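# Stack the orange-labelled carton on the other carton

## Task

Set the carton bearing the orange label down flat on top of the second carton, keeping the same face upward as it had originally, with no more than 1 cm of it overhanging the lower carton's edge. It must stay there on its own with no help from the robot, and the robot must release it and pull away at the end.

## Robot and tools

ROBOT. Two six-joint arms, left_arm and right_arm, each ending in a suction (vacuum) tool instead of fingers. The names are not image sides: left_arm sits on the +y side of the scene. Base roots: left_arm at (-0.062, +0.416, 0) m, quat_wxyz (+0.998, 0, 0, +0.060); right_arm at (+0.061, -0.613, 0) m, quat_wxyz (+0.995, 0, 0, -0.100). Joint ranges and load limits (shoulder pan and lift 293 N m, elbow 133, wrists 48) are listed in the session's own text.

FRAMES. The scene frame has its origin on the tabletop midway between the arms, +z up, +x pointing out across the table. Every pose in a result is given in this frame. Each arm's cup point is the centre of the cup rim; the cup points along that point's own +z axis. The tool widens from about 4 cm behind the rim, reaching up to about 9 cm sideways, so keep that clearance from boxes and the other arm.

ROW FORMAT. Every motion uses one flat list of 14 numbers covering both arms: left_arm dx, dy, dz, rx, ry, rz, left suction, then right_arm dx, dy, dz, rx, ry, rz, right suction. The six motion numbers are an offset, not a pose: they are measured in the cup point's own axes from that cup point's pose in the most recent result showing it (for the second and later calls inside one reply, from where the arm actually is at that moment). Scale: 1.0 equals 0.6 m for dx/dy/dz and 180 degrees for the rotation; rx, ry, rz form a single rotation vector. Suction: above 0.01 means on, 0.01 or less means off, and it keeps its last value, so resend the current value for an arm you want unchanged. All-zero offsets are not a pause: they pull the arm back to the reference pose.

TOOLS.
execute_actions {actions, pictures}: an empty list just reports the state. One action {rows, steps} runs up to 15 control steps of 1/30 s; each row holds for one step, and the final row repeats if rows run out. In execute_actions every row value must lie in [-1, 1], and each row is an offset from the same reference pose, not from the previous row. A wait {steps} (up to 300) sends nothing and counts from the previous result. pictures defaults to on.
move {target, speed, stop_force}: target is one 14-number row as above (offsets). Each cup point travels in a straight line toward it, both arms finishing together, lasting 0.5 to 10 s. speed is in m/s, 0.002 to 0.5 (default 0.25), with rotation capped at twice that in rad/s. stop_force (13 to 80 N, shared by both arms) halts an arm once its wrist sensor feels that much extra push against the motion for 2 steps; the arm then backs to where it was 2 steps earlier and holds. Use it only with slow motion and without rotating that arm; omit it when lifting off something the cup presses on.
wait {seconds 0 to 10}: lets the scene run.
zoom_image {camera, region [x0,y0,x1,y1] in pixels, max 504x504}: closer view of cam_head_left, cam_head_right, cam_left_wrist or cam_right_wrist (each 672x504).
read_manual: licence text only. finished_scene {scene}: ends the current scene irreversibly and grades it.

MOTION LIMITS. Each step the commanded pose is clipped to at most 100 mm and 16 degrees from the measured one; position beats orientation if both cannot be met. Motion lags commands by about 0.17 s; large moves may fall short, so read the resulting pose and send the remainder. Paths ignore obstacles and the other arm.

RESULTS. The state line gives, per arm, position (m), quat_wxyz and velocities; printed positions can be slightly off at long reach. suction_measured shows vacuum: near 0 means no seal, 0.83 or more means airtight. part_present turns 1 at 0.50 and back to 0 below 0.45. HELD marks steps not sent; a pose unreachable line names an arm whose command the clearance check altered. Hand target shows where the controller is driving each arm. Wrist force and Wrist torque are in the cup point's axes, noisy (offset up to ~5.5 N, noise up to ~3.4 N), saturating near 100 N. A move adds a move: line: done, off_target, moving, held, contact or fault, plus limits=paced (pose clipped) or limits=held (steps blocked, after which the arm may surge).

GRIPPING. Turn suction on and press the 36 mm rim fully onto a flat, smooth face away from edges, seams or holes. Under vacuum the cup shortens, so the object ends up to ~12 mm nearer the tool. To release, set the carton down resting on its support, switch suction off, then retreat more than 15 mm. A cup sealed on the table anchors the tool; switch suction off to free it.

AVOID. Fast or deep contacts: the arms are stiff, and a contact torque at a joint's limit or any external force of 150 N stops the arm for 10 s. Arm-to-arm collisions. Dropping, slamming or knocking anything off the table. Long holding heats motors (warning from 70 °C, brake stop at 85 °C). Objects may get brief random shoves, so check the stack before finishing.

Each tool is called after "Request:" by a JSON object that holds its "op" and its "data".

## Session

Request:
{"op": "execute_actions", "data": {"actions": []}}

Scene clock: 0.00 s of 5500.00 s.
left_arm: end_effector_position=(+0.5636, +0.4909, +0.2008) suction_measured=0.00 part_present=0 end_effector_quat_wxyz=(+0.001, -0.316, +0.949, -0.001) end_effector_velocity=(+0.000, +0.000, +0.000) end_effector_angular_velocity=(+0.001, -0.001, -0.000) | right_arm: end_effector_position=(+0.6770, -0.7386, +0.1985) suction_measured=0.01 part_present=0 end_effector_quat_wxyz=(-0.000, +0.354, +0.935, -0.000) end_effector_velocity=(-0.000, -0.000, -0.000) end_effector_angular_velocity=(-0.001, +0.000, -0.000)
Joint positions: left_arm=[-0.28  -1.558  2.142 -2.158 -1.571  2.337] | right_arm=[-0.281 -1.556  2.145 -2.159 -1.571 -2.899]
Joint velocities: left_arm=[-0.     0.     0.    -0.001  0.001  0.   ] | right_arm=[ 0.     0.     0.    -0.    -0.001  0.   ]
Wrist force (N, on the end effector, along its own x y z axes, offset not removed): no reading
Wrist torque (N m, same axes, about the end effector's origin, offset not removed): no reading
Hand target (left_arm): +0.564, +0.491, +0.201; +0.001, -0.316, +0.949, -0.001
Hand target (right_arm): +0.677, -0.739, +0.198; -0.000, +0.354, +0.935, -0.000

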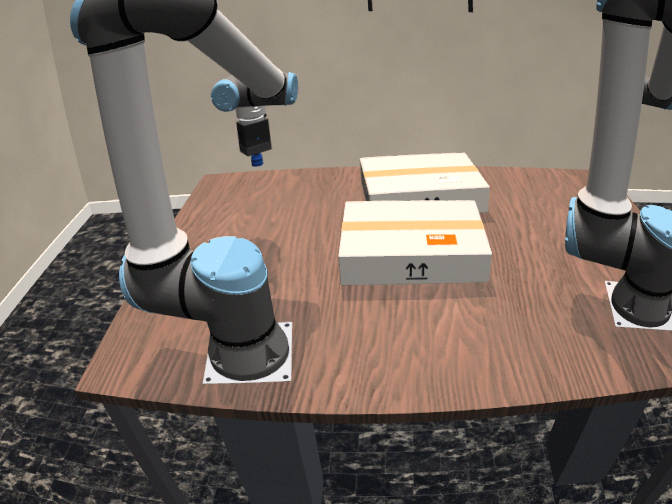

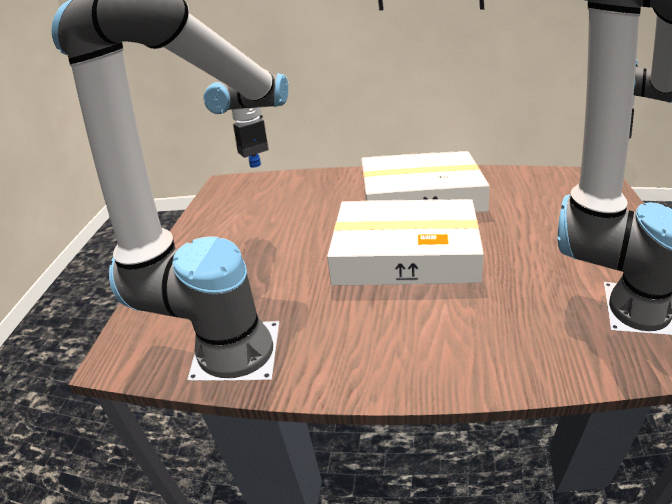

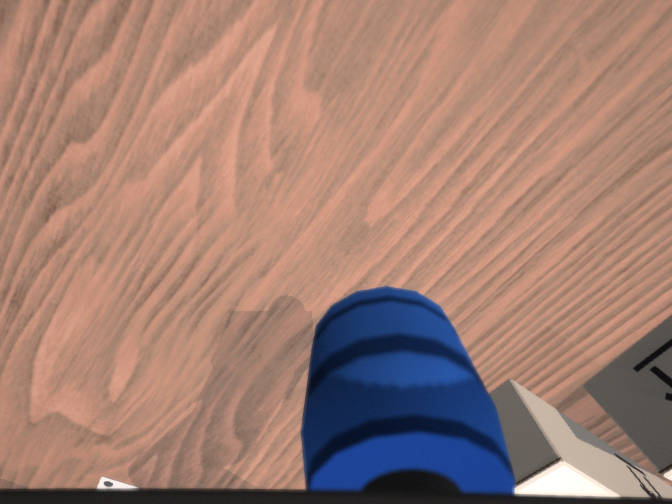

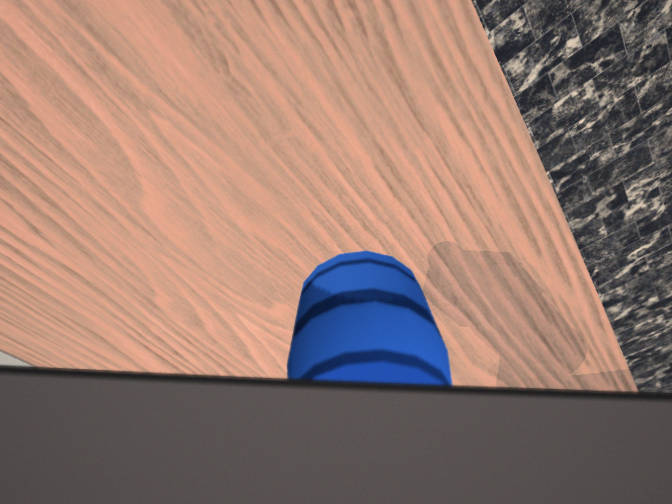

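Request:
{"op": "zoom_image", "data": {"camera": "cam_head_left", "region": [310, 130, 530, 300]}}

Request:
{"op": "zoom_image", "data": {"camera": "cam_head_right", "region": [310, 130, 530, 300]}}

Region (310, 130, 530, 300) of cam_head_left's 672x504 image, scaled by 2.291, with more detail than that image has; it fills the top 389 rows of this view, and the rest is white.

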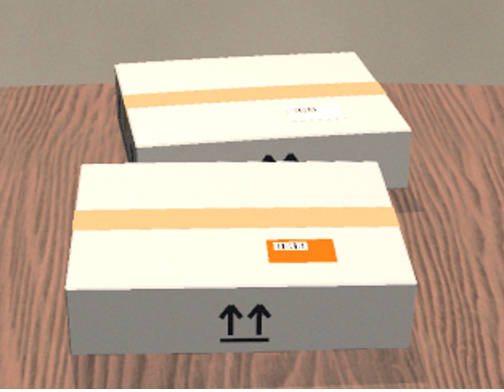

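Region (310, 130, 530, 300) of cam_head_right's 672x504 image, scaled by 2.291, with more detail than that image has; it fills the top 389 rows of this view, and the rest is white.

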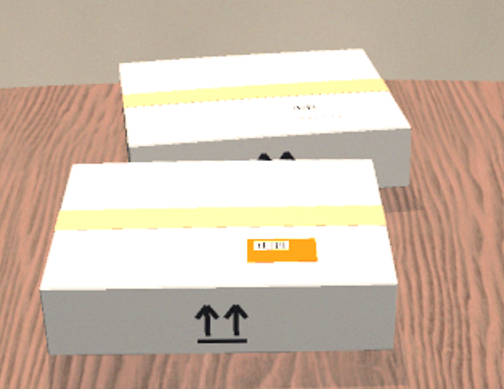

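Request:
{"op": "move", "data": {"target": [0.766,-0.511,-0.582,0,0,0.2046,0,0,0,0,0,0,0,0], "speed": 0.45}}

Scene clock: 90.87 s of 5500.00 s.
left_arm: end_effector_position=(+0.3786, -0.0294, +0.5501) suction_measured=0.00 part_present=0 end_effector_quat_wxyz=(+0.000, -0.000, +1.000, -0.001) end_effector_velocity=(-0.000, -0.002, +0.001) end_effector_angular_velocity=(+0.000, +0.000, -0.001) | right_arm: end_effector_position=(+0.6770, -0.7386, +0.1985) suction_measured=0.01 part_present=0 end_effector_quat_wxyz=(-0.000, +0.354, +0.935, -0.000) end_effector_velocity=(-0.000, -0.000, -0.000) end_effector_angular_velocity=(-0.000, -0.000, -0.001)
Joint positions: left_arm=[-1.192 -1.716  1.646 -1.503 -1.571  2.068] | right_arm=[-0.281 -1.556  2.145 -2.159 -1.571 -2.899]
Joint velocities: left_arm=[-0.002  0.002 -0.003  0.002  0.    -0.   ] | right_arm=[-0.     0.     0.    -0.001 -0.     0.001]
Wrist force (N, on the end effector, along its own x y z axes, offset not removed): left_arm=[1.7 3.8 -3.1] | right_arm=[-2.1 2.4 -0.3]
Wrist torque (N m, same axes, about the end effector's origin, offset not removed): left_arm=[0.71 -0.10 -0.03] | right_arm=[0.44 0.52 0.14]
Hand target (left_arm): +0.379, -0.030, +0.550; +0.000, -0.000, +1.000, -0.001
Hand target (right_arm): +0.677, -0.739, +0.198; -0.000, +0.354, +0.935, -0.000
Off the commanded pose (left_arm): 0.001 m, 0 deg.
Off the commanded pose (right_arm): 0.000 m, 0 deg.
After step 90, 85.77 s passed at rest.
move: done

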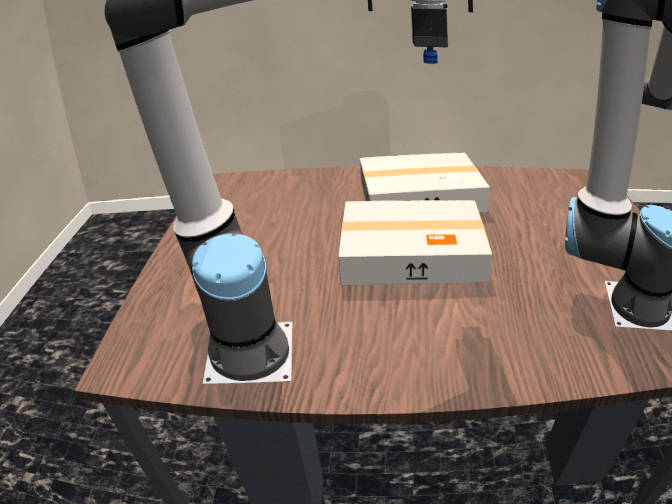

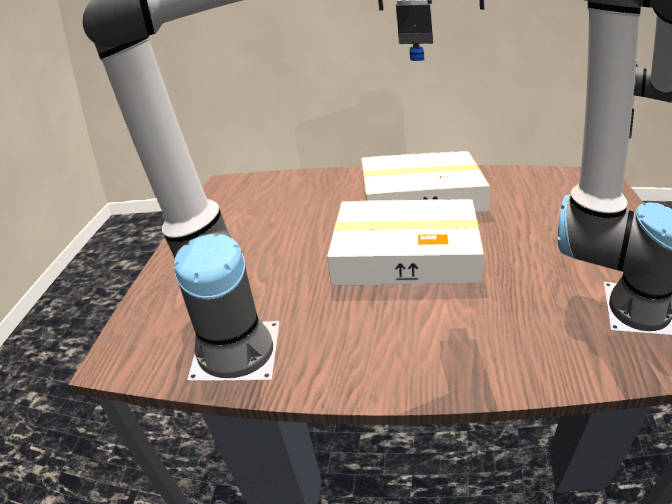

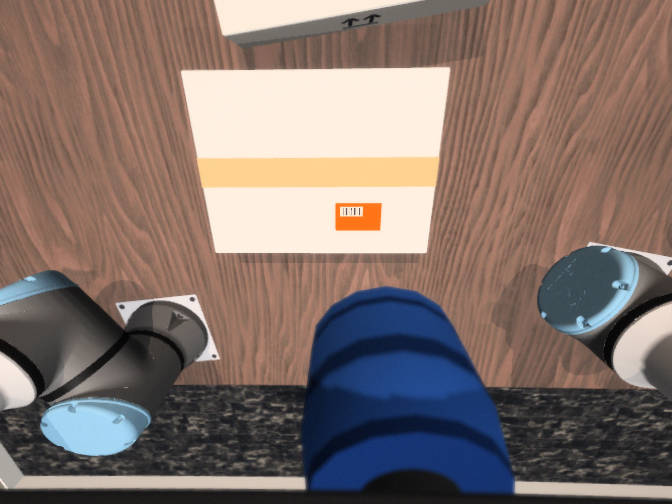

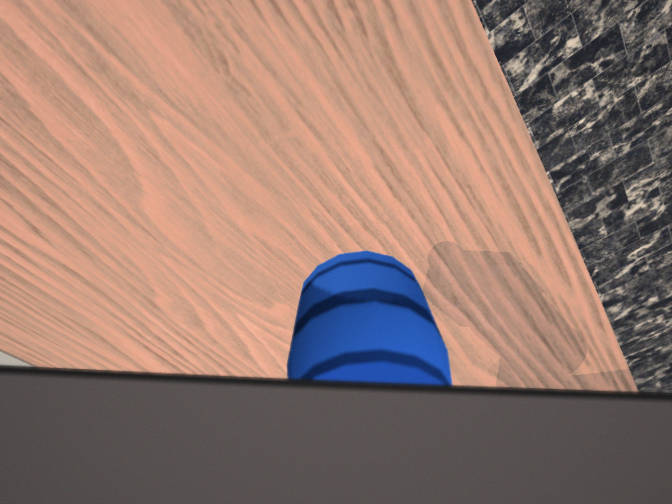

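Request:
{"op": "zoom_image", "data": {"camera": "cam_left_wrist", "region": [160, 0, 500, 270]}}

Region (160, 0, 500, 270) of cam_left_wrist's 672x504 image, scaled by 1.482, with more detail than that image has; it fills the top 400 rows of this view, and the rest is white.

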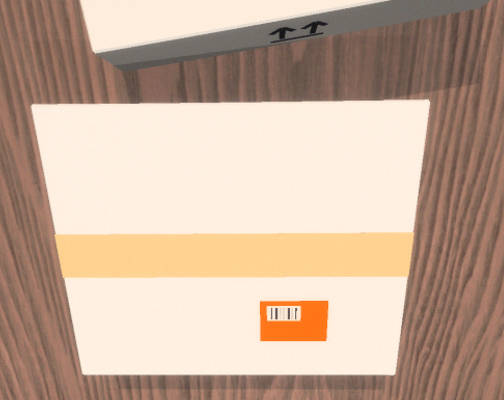

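Request:
{"op": "move", "data": {"target": [-0.622,-0.067,0,0,0,-0.039,0,0,0,0,0,0,0,0], "speed": 0.45}}

Request:
{"op": "zoom_image", "data": {"camera": "cam_left_wrist", "region": [160, 0, 500, 270]}}

Scene clock: 143.20 s of 5500.00 s.
left_arm: end_effector_position=(+0.7515, -0.0694, +0.5506) suction_measured=0.00 part_present=0 end_effector_quat_wxyz=(+0.001, -0.062, +0.998, -0.001) end_effector_velocity=(+0.001, -0.000, +0.000) end_effector_angular_velocity=(+0.001, +0.001, +0.000) | right_arm: end_effector_position=(+0.6770, -0.7386, +0.1985) suction_measured=0.01 part_present=0 end_effector_quat_wxyz=(-0.000, +0.354, +0.935, -0.000) end_effector_velocity=(+0.000, -0.000, +0.000) end_effector_angular_velocity=(+0.000, -0.000, -0.000)
Joint positions: left_arm=[-0.843 -1.159  1.008 -1.423 -1.571  2.295] | right_arm=[-0.281 -1.556  2.145 -2.159 -1.571 -2.899]
Joint velocities: left_arm=[ 0.001  0.004 -0.007  0.004 -0.     0.   ] | right_arm=[ 0.  0. -0.  0.  0.  0.]
Wrist force (N, on the end effector, along its own x y z axes, offset not removed): left_arm=[-0.3 5.0 -0.1] | right_arm=[-2.6 1.6 -0.1]
Wrist torque (N m, same axes, about the end effector's origin, offset not removed): left_arm=[0.88 0.22 -0.10] | right_arm=[0.30 0.42 0.14]
Hand target (left_arm): +0.752, -0.069, +0.551; +0.001, -0.062, +0.998, -0.001
Hand target (right_arm): +0.677, -0.739, +0.198; -0.000, +0.354, +0.935, -0.000
Off the commanded pose (left_arm): 0.000 m, 0 deg.
Off the commanded pose (right_arm): 0.000 m, 0 deg.
After step 90, 47.80 s passed at rest.
move: done

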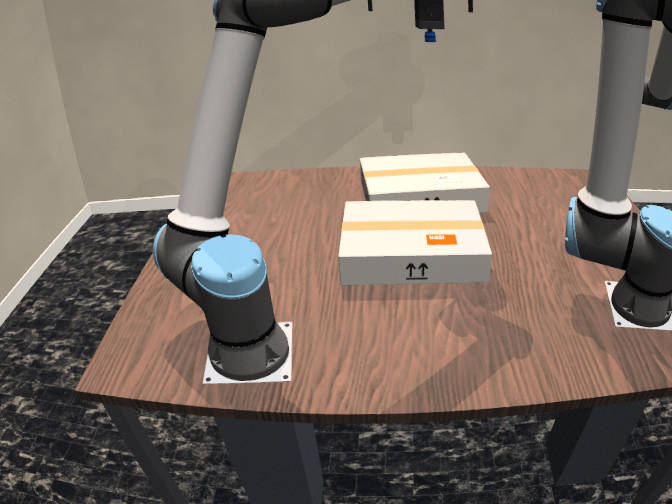

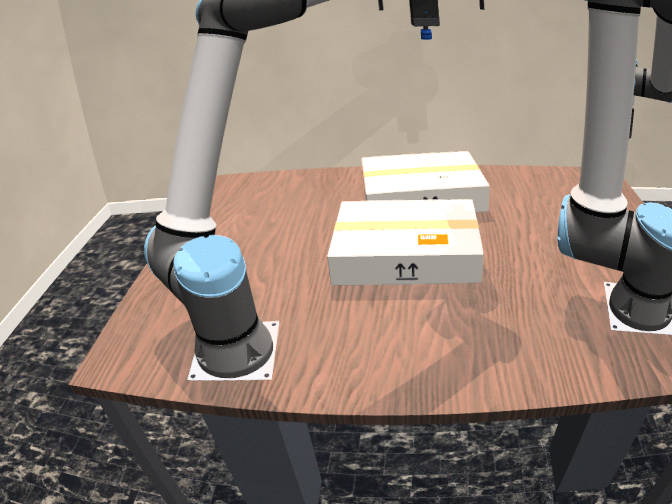

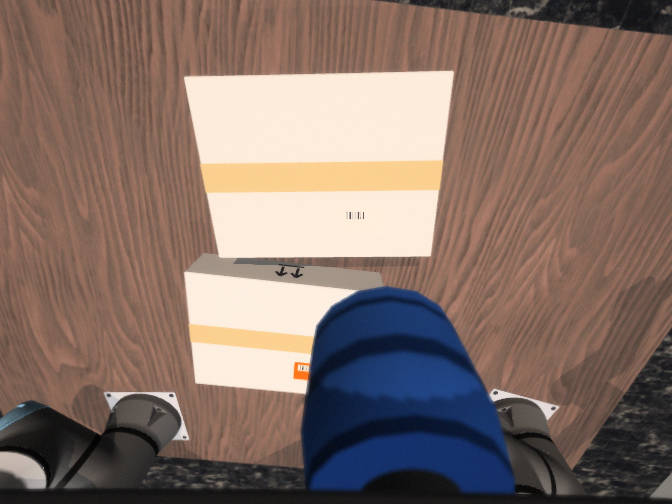

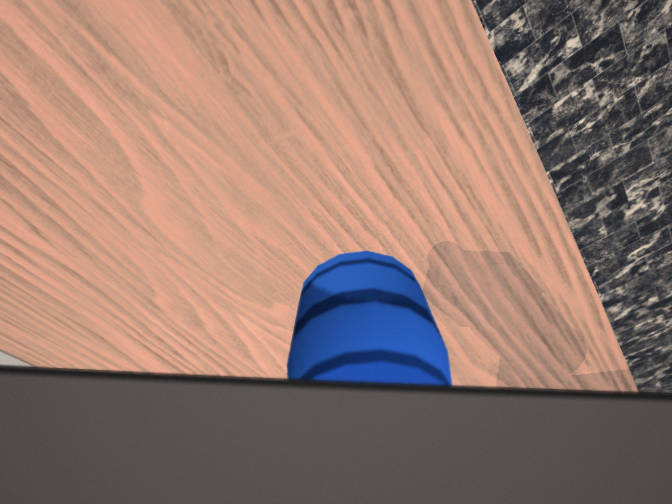

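Region (160, 0, 500, 270) of cam_left_wrist's 672x504 image, scaled by 1.482, with more detail than that image has; it fills the top 400 rows of this view, and the rest is white.

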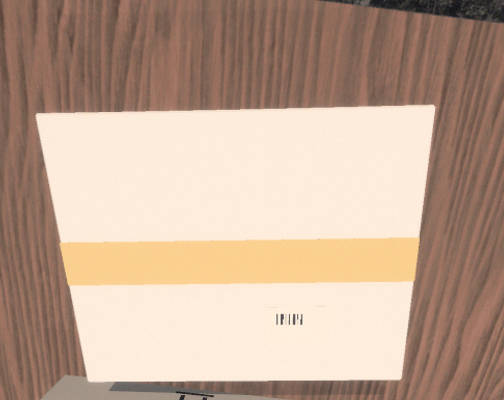

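Request:
{"op": "zoom_image", "data": {"camera": "cam_left_wrist", "region": [170, 60, 210, 90]}}

Request:
{"op": "zoom_image", "data": {"camera": "cam_left_wrist", "region": [430, 60, 470, 90]}}

Request:
{"op": "zoom_image", "data": {"camera": "cam_left_wrist", "region": [200, 240, 240, 270]}}

Request:
{"op": "zoom_image", "data": {"camera": "cam_left_wrist", "region": [410, 240, 450, 270]}}

Region (170, 60, 210, 90) of cam_left_wrist's 672x504 image, scaled by 12.600, with more detail than that image has; it fills the top 378 rows of this view, and the rest is white.

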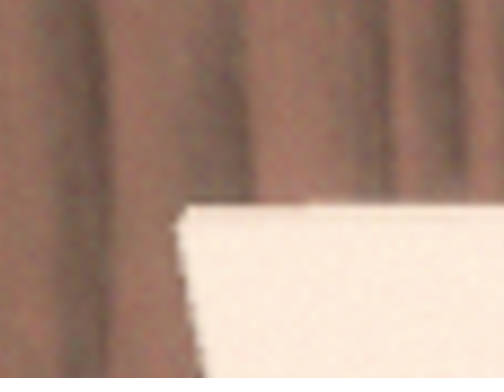

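Region (430, 60, 470, 90) of cam_left_wrist's 672x504 image, scaled by 12.600, with more detail than that image has; it fills the top 378 rows of this view, and the rest is white.

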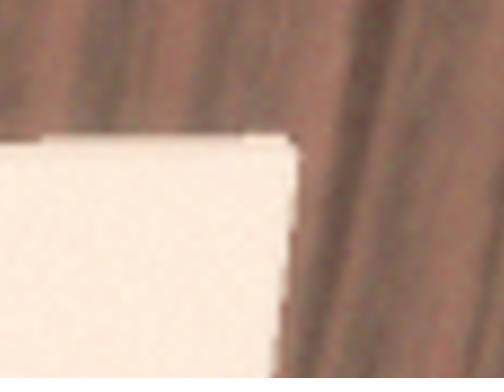

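Region (200, 240, 240, 270) of cam_left_wrist's 672x504 image, scaled by 12.600, with more detail than that image has; it fills the top 378 rows of this view, and the rest is white.

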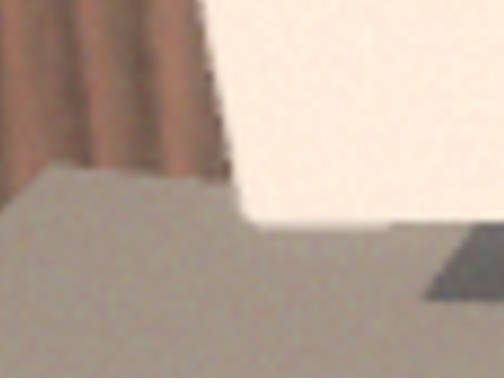

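Region (410, 240, 450, 270) of cam_left_wrist's 672x504 image, scaled by 12.600, with more detail than that image has; it fills the top 378 rows of this view, and the rest is white.

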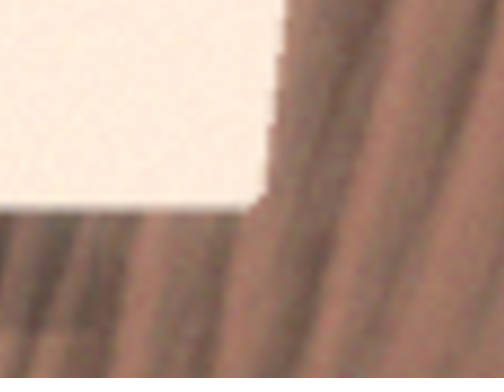

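Request:
{"op": "move", "data": {"target": [0.5953,0.1506,0,0,0,0.0412,0,0,0,0,0,0,0,0], "speed": 0.45}}

Request:
{"op": "zoom_image", "data": {"camera": "cam_left_wrist", "region": [170, 60, 210, 90]}}

Request:
{"op": "zoom_image", "data": {"camera": "cam_left_wrist", "region": [430, 60, 470, 90]}}

Request:
{"op": "zoom_image", "data": {"camera": "cam_left_wrist", "region": [200, 240, 240, 270]}}

Request:
{"op": "zoom_image", "data": {"camera": "cam_left_wrist", "region": [410, 240, 450, 270]}}

Scene clock: 200.30 s of 5500.00 s.
left_arm: end_effector_position=(+0.3862, -0.0235, +0.5500) suction_measured=0.00 part_present=0 end_effector_quat_wxyz=(+0.000, +0.003, +1.000, -0.001) end_effector_velocity=(-0.001, -0.000, +0.000) end_effector_angular_velocity=(-0.000, -0.002, -0.001) | right_arm: end_effector_position=(+0.6770, -0.7386, +0.1985) suction_measured=0.01 part_present=0 end_effector_quat_wxyz=(-0.000, +0.354, +0.935, -0.000) end_effector_velocity=(-0.000, +0.001, -0.000) end_effector_angular_velocity=(+0.002, +0.000, +0.000)
Joint positions: left_arm=[-1.177 -1.714  1.644 -1.503 -1.571  2.091] | right_arm=[-0.281 -1.556  2.145 -2.159 -1.571 -2.899]
Joint velocities: left_arm=[-0.003 -0.003  0.002 -0.001  0.002 -0.002] | right_arm=[-0.    -0.     0.     0.001  0.002 -0.   ]
Wrist force (N, on the end effector, along its own x y z axes, offset not removed): left_arm=[-0.8 3.3 -0.2] | right_arm=[-2.4 3.6 -1.6]
Wrist torque (N m, same axes, about the end effector's origin, offset not removed): left_arm=[0.57 0.23 -0.23] | right_arm=[0.59 0.45 0.17]
Hand target (left_arm): +0.386, -0.023, +0.550; +0.000, +0.003, +1.000, -0.001
Hand target (right_arm): +0.677, -0.739, +0.198; -0.000, +0.354, +0.935, -0.000
Off the commanded pose (left_arm): 0.000 m, 0 deg.
Off the commanded pose (right_arm): 0.000 m, 0 deg.
After step 90, 52.60 s passed at rest.
move: done

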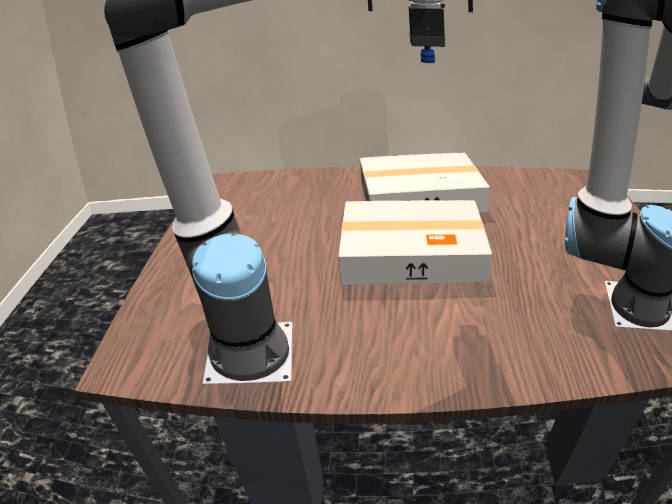

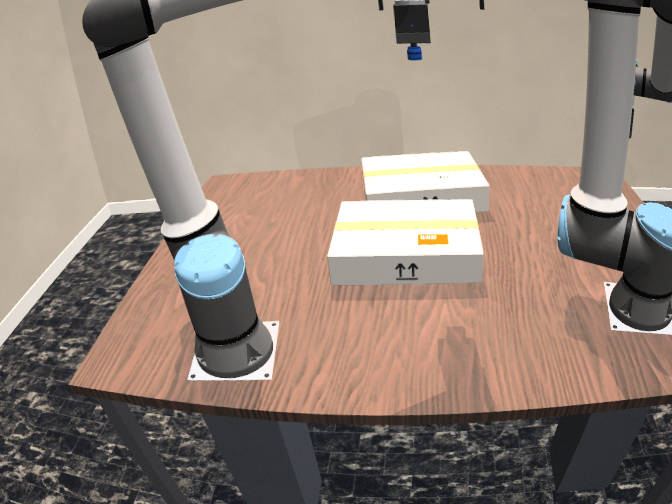

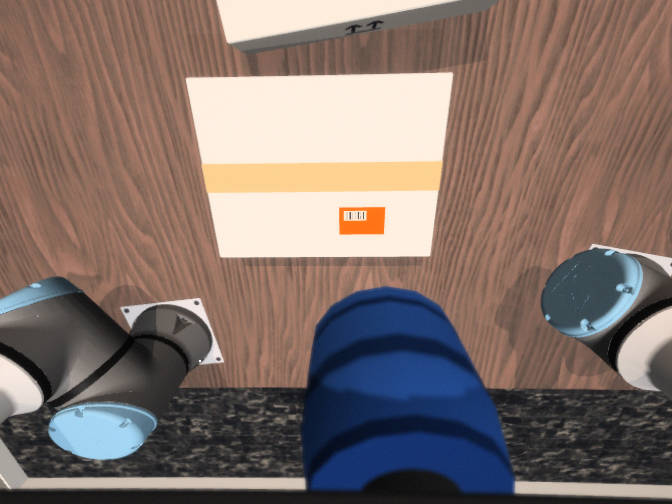

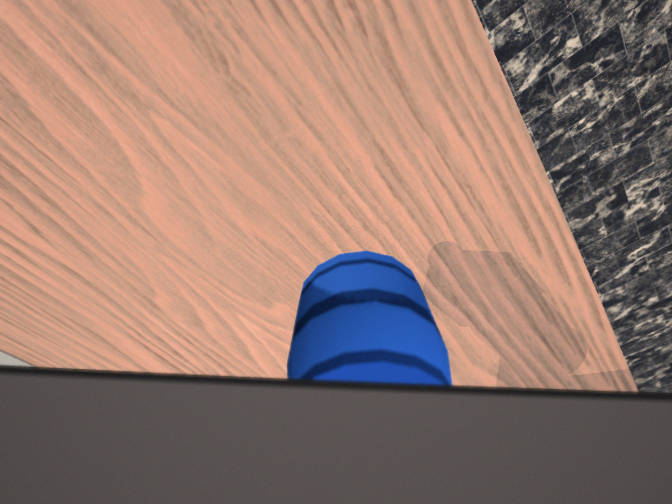

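Region (170, 60, 210, 90) of cam_left_wrist's 672x504 image, scaled by 12.600, with more detail than that image has; it fills the top 378 rows of this view, and the rest is white.

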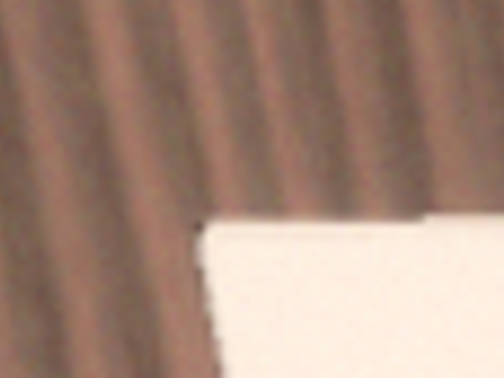

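Region (430, 60, 470, 90) of cam_left_wrist's 672x504 image, scaled by 12.600, with more detail than that image has; it fills the top 378 rows of this view, and the rest is white.

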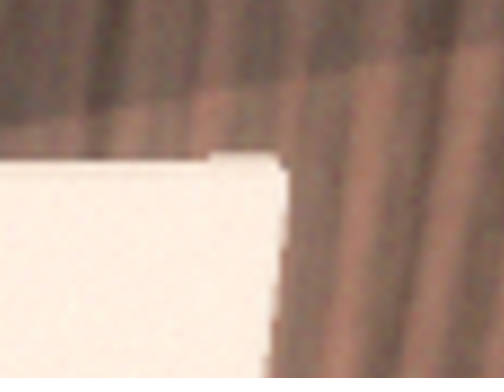

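Region (200, 240, 240, 270) of cam_left_wrist's 672x504 image, scaled by 12.600, with more detail than that image has; it fills the top 378 rows of this view, and the rest is white.

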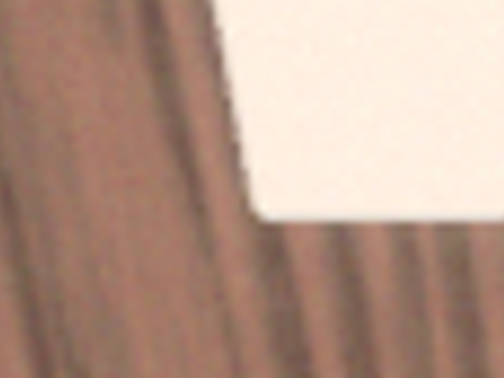

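Region (410, 240, 450, 270) of cam_left_wrist's 672x504 image, scaled by 12.600, with more detail than that image has; it fills the top 378 rows of this view, and the rest is white.

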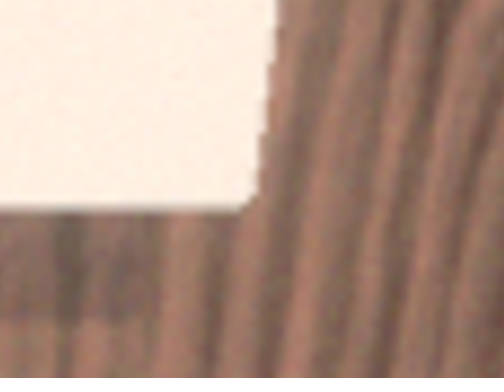

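Request:
{"op": "move", "data": {"target": [0.102,0.056,0.417,0,0,0,0,0,0,0,0,0,0,0], "speed": 0.4}}

Scene clock: 226.57 s of 5500.00 s.
left_arm: end_effector_position=(+0.3256, +0.0098, +0.2998) suction_measured=0.00 part_present=0 end_effector_quat_wxyz=(+0.000, +0.003, +1.000, -0.001) end_effector_velocity=(-0.000, +0.000, -0.002) end_effector_angular_velocity=(+0.001, +0.000, -0.000) | right_arm: end_effector_position=(+0.6770, -0.7386, +0.1985) suction_measured=0.01 part_present=0 end_effector_quat_wxyz=(-0.000, +0.354, +0.935, -0.000) end_effector_velocity=(+0.000, +0.000, +0.000) end_effector_angular_velocity=(+0.001, -0.000, +0.000)
Joint positions: left_arm=[-1.244 -1.769  2.134 -1.939 -1.571  2.023] | right_arm=[-0.281 -1.556  2.145 -2.159 -1.571 -2.899]
Joint velocities: left_arm=[-0.     0.001  0.003 -0.003  0.    -0.   ] | right_arm=[ 0.    -0.    -0.     0.     0.001 -0.   ]
Wrist force (N, on the end effector, along its own x y z axes, offset not removed): left_arm=[2.5 2.2 1.9] | right_arm=[-1.7 1.2 -0.3]
Wrist torque (N m, same axes, about the end effector's origin, offset not removed): left_arm=[0.41 -0.26 -0.27] | right_arm=[0.21 0.44 0.16]
Hand target (left_arm): +0.326, +0.010, +0.300; +0.000, +0.003, +1.000, -0.001
Hand target (right_arm): +0.677, -0.739, +0.198; -0.000, +0.354, +0.935, -0.000
Off the commanded pose (left_arm): 0.000 m, 0 deg.
Off the commanded pose (right_arm): 0.000 m, 0 deg.
After step 90, 21.97 s passed at rest.
move: done

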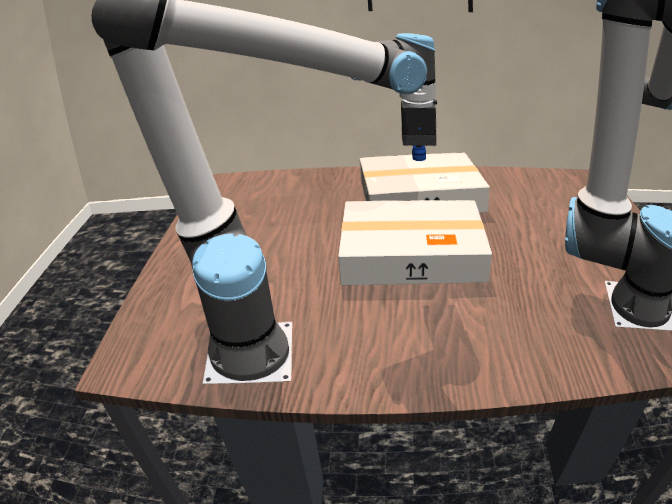

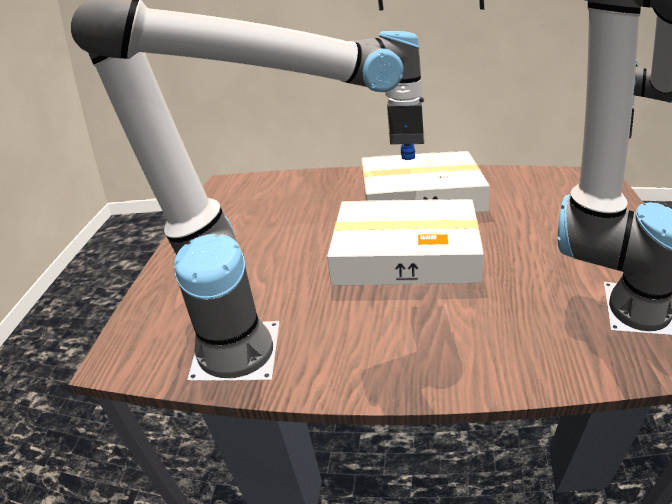

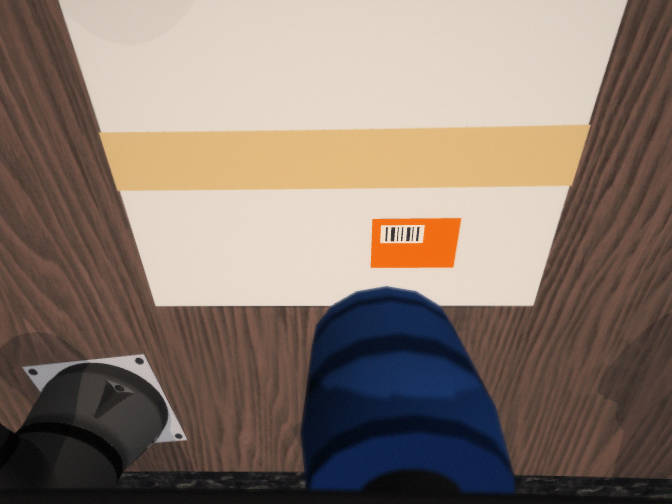

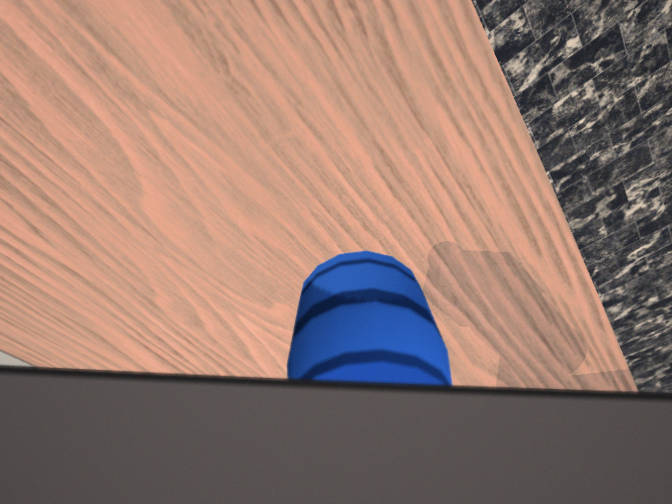

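Request:
{"op": "move", "data": {"target": [-0.0373,0.0107,0.29,0,0,0,0,0,0,0,0,0,0,0], "speed": 0.3}}

Scene clock: 269.40 s of 5500.00 s.
left_arm: end_effector_position=(+0.3484, +0.0156, +0.1258) suction_measured=0.00 part_present=0 end_effector_quat_wxyz=(+0.000, +0.003, +1.000, -0.001) end_effector_velocity=(+0.000, -0.001, -0.001) end_effector_angular_velocity=(-0.001, +0.001, -0.001) | right_arm: end_effector_position=(+0.6770, -0.7386, +0.1985) suction_measured=0.01 part_present=0 end_effector_quat_wxyz=(-0.000, +0.354, +0.935, -0.000) end_effector_velocity=(-0.000, +0.000, -0.000) end_effector_angular_velocity=(+0.001, -0.000, +0.000)
Joint positions: left_arm=[-1.202 -1.557  2.309 -2.325 -1.571  2.065] | right_arm=[-0.281 -1.556  2.145 -2.159 -1.571 -2.899]
Joint velocities: left_arm=[-0.     0.003  0.    -0.004 -0.001  0.   ] | right_arm=[ 0.     0.     0.    -0.     0.001 -0.   ]
Wrist force (N, on the end effector, along its own x y z axes, offset not removed): left_arm=[-2.9 3.5 3.3] | right_arm=[-1.1 0.9 0.0]
Wrist torque (N m, same axes, about the end effector's origin, offset not removed): left_arm=[0.54 0.70 -0.17] | right_arm=[0.19 0.30 0.19]
Hand target (left_arm): +0.348, +0.016, +0.126; +0.000, +0.003, +1.000, -0.001
Hand target (right_arm): +0.677, -0.739, +0.198; -0.000, +0.354, +0.935, -0.000
Off the commanded pose (left_arm): 0.000 m, 0 deg.
Off the commanded pose (right_arm): 0.000 m, 0 deg.
After step 90, 38.63 s passed at rest.
move: done

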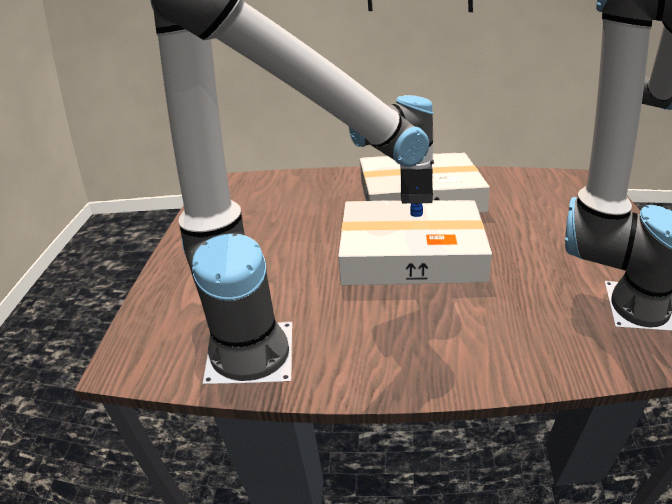

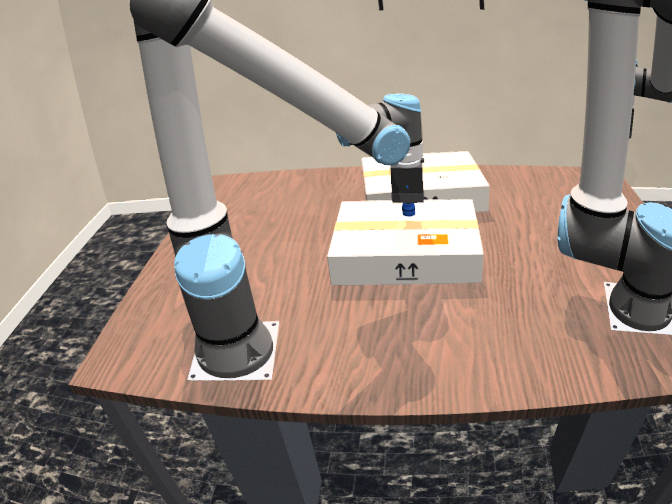

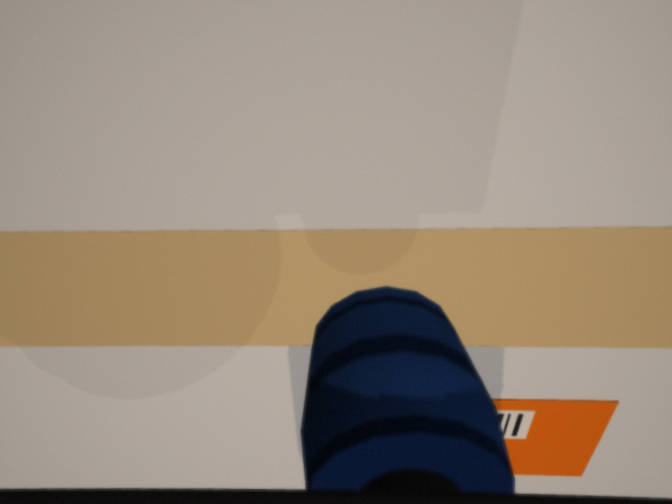

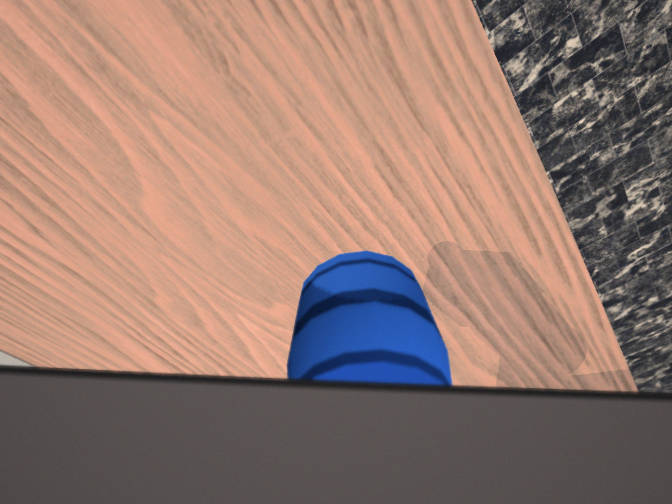

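Request:
{"op": "move", "data": {"target": [0,0,0.07,0,0,0,1,0,0,0,0,0,0,0], "speed": 0.025, "stop_force": 15}}

Scene clock: 277.17 s of 5500.00 s.
left_arm: end_effector_position=(+0.3484, +0.0155, +0.0839) suction_measured=1.00 part_present=1 end_effector_quat_wxyz=(+0.000, +0.003, +1.000, -0.001) end_effector_velocity=(+0.000, -0.000, -0.002) end_effector_angular_velocity=(+0.000, -0.001, -0.001) | right_arm: end_effector_position=(+0.6770, -0.7386, +0.1985) suction_measured=0.01 part_present=0 end_effector_quat_wxyz=(-0.000, +0.354, +0.935, -0.000) end_effector_velocity=(+0.000, +0.000, -0.000) end_effector_angular_velocity=(+0.002, -0.000, -0.000)
Joint positions: left_arm=[-1.202 -1.49   2.342 -2.426 -1.571  2.066] | right_arm=[-0.281 -1.556  2.145 -2.159 -1.571 -2.899]
Joint velocities: left_arm=[-0.     0.003  0.001 -0.004  0.001  0.   ] | right_arm=[-0.     0.     0.     0.     0.002  0.   ]
Wrist force (N, on the end effector, along its own x y z axes, offset not removed): left_arm=[-0.6 0.4 21.2] | right_arm=[-2.2 2.2 -0.1]
Wrist torque (N m, same axes, about the end effector's origin, offset not removed): left_arm=[0.36 0.26 -0.18] | right_arm=[0.32 0.47 0.08]
Hand target (left_arm): +0.348, +0.015, +0.084; +0.000, +0.003, +1.000, -0.001
Hand target (right_arm): +0.677, -0.739, +0.198; -0.000, +0.354, +0.935, -0.000
Off the commanded pose (left_arm): 0.000 m, 0 deg.
Off the commanded pose (right_arm): 0.000 m, 0 deg.
After step 90, 2.80 s passed at rest.
move: done

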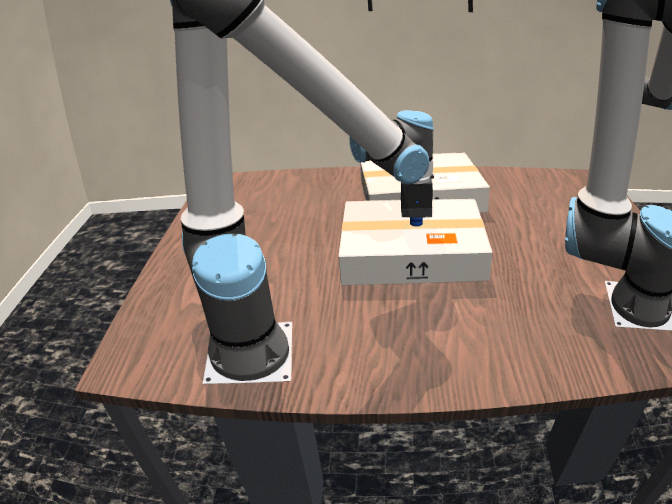

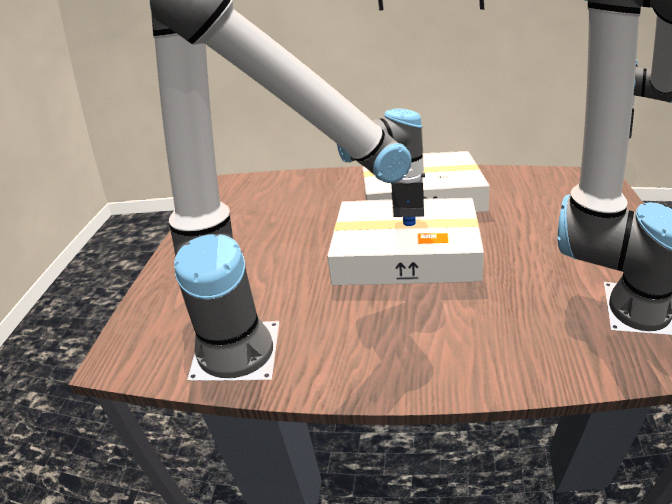

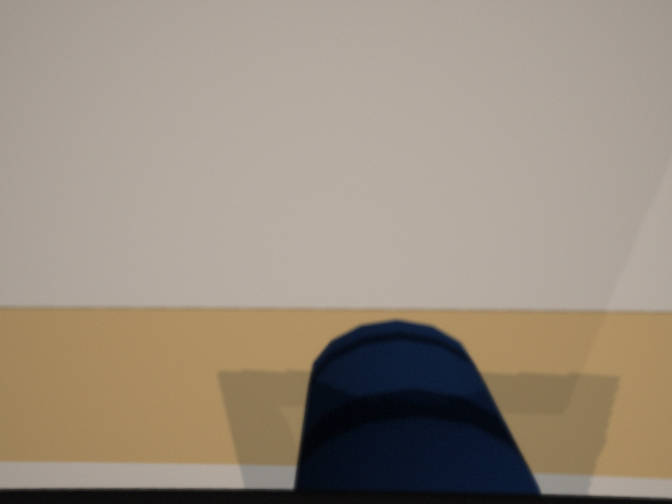

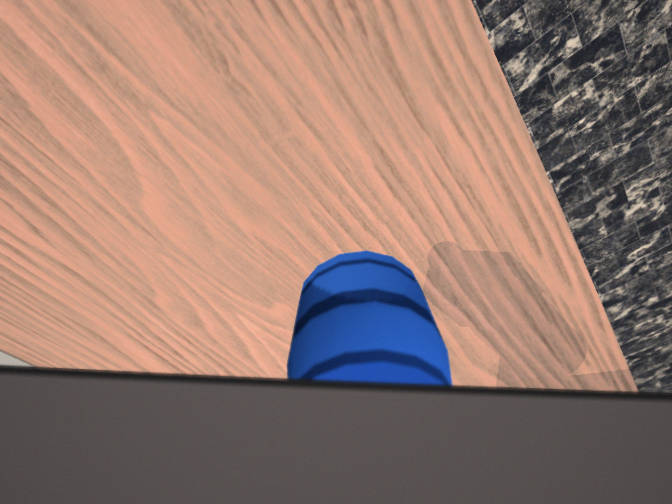

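Request:
{"op": "move", "data": {"target": [0,0,-0.05,0,0,0,1,0,0,0,0,0,0,0], "speed": 0.04}}

Request:
{"op": "zoom_image", "data": {"camera": "cam_head_left", "region": [310, 130, 530, 300]}}

Scene clock: 289.80 s of 5500.00 s.
left_arm: end_effector_position=(+0.3484, +0.0155, +0.1138) suction_measured=1.00 part_present=1 end_effector_quat_wxyz=(+0.000, +0.003, +1.000, -0.001) end_effector_velocity=(-0.001, +0.000, +0.001) end_effector_angular_velocity=(+0.001, +0.001, -0.000) | right_arm: end_effector_position=(+0.6770, -0.7386, +0.1985) suction_measured=0.01 part_present=0 end_effector_quat_wxyz=(-0.000, +0.354, +0.935, -0.000) end_effector_velocity=(+0.000, -0.000, +0.000) end_effector_angular_velocity=(-0.001, -0.000, +0.000)
Joint positions: left_arm=[-1.202 -1.539  2.319 -2.354 -1.571  2.066] | right_arm=[-0.281 -1.556  2.145 -2.159 -1.571 -2.899]
Joint velocities: left_arm=[-0.    -0.003 -0.001  0.005 -0.001  0.   ] | right_arm=[ 0.    -0.    -0.    -0.001 -0.001 -0.   ]
Wrist force (N, on the end effector, along its own x y z axes, offset not removed): left_arm=[-0.5 4.1 23.9] | right_arm=[-1.5 2.1 0.5]
Wrist torque (N m, same axes, about the end effector's origin, offset not removed): left_arm=[0.74 0.23 -0.19] | right_arm=[0.35 0.31 0.16]
Hand target (left_arm): +0.348, +0.016, +0.114; +0.000, +0.003, +1.000, -0.001
Hand target (right_arm): +0.677, -0.739, +0.198; -0.000, +0.354, +0.935, -0.000
Off the commanded pose (left_arm): 0.000 m, 0 deg.
Off the commanded pose (right_arm): 0.000 m, 0 deg.
After step 90, 8.53 s passed at rest.
move: done

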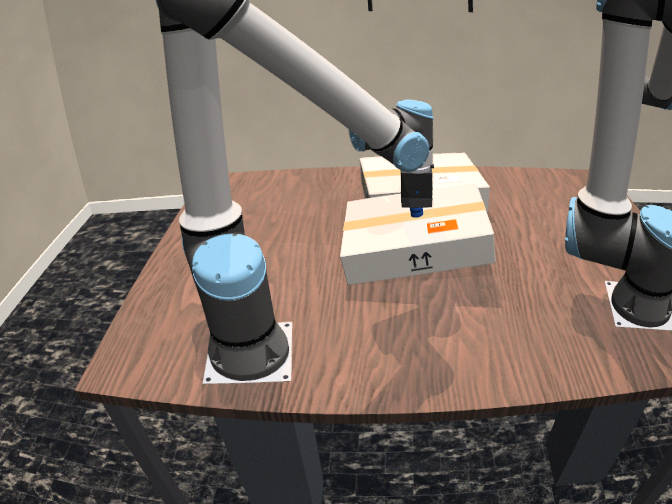

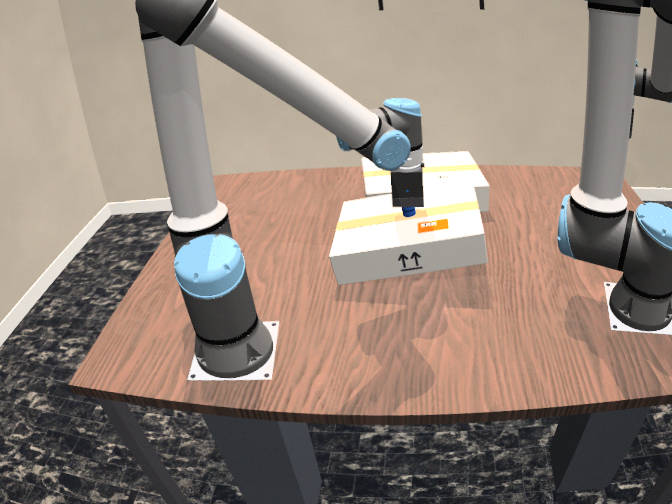

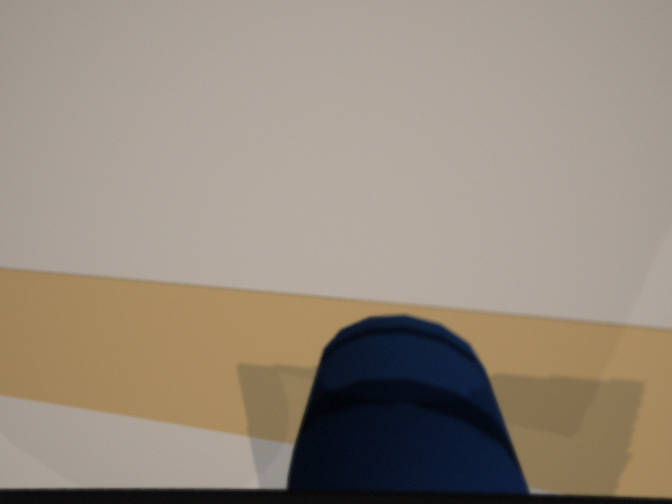

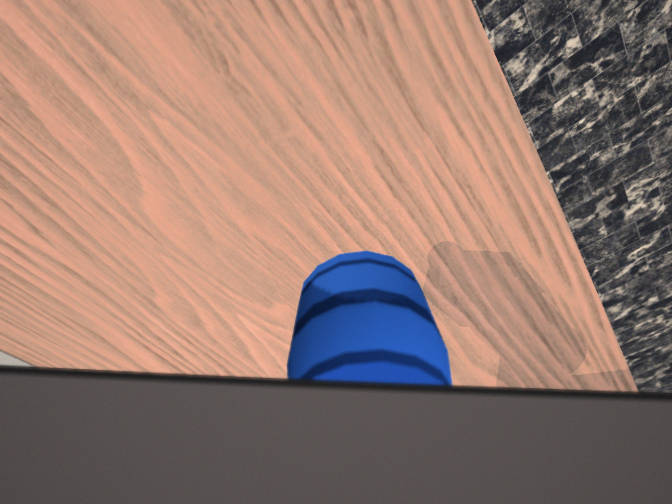

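Region (310, 130, 530, 300) of cam_head_left's 672x504 image, scaled by 2.291, with more detail than that image has; it fills the top 389 rows of this view, and the rest is white.

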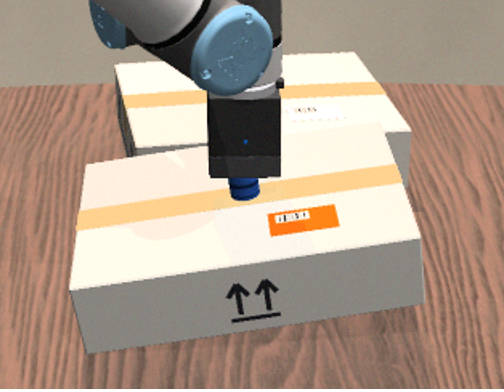

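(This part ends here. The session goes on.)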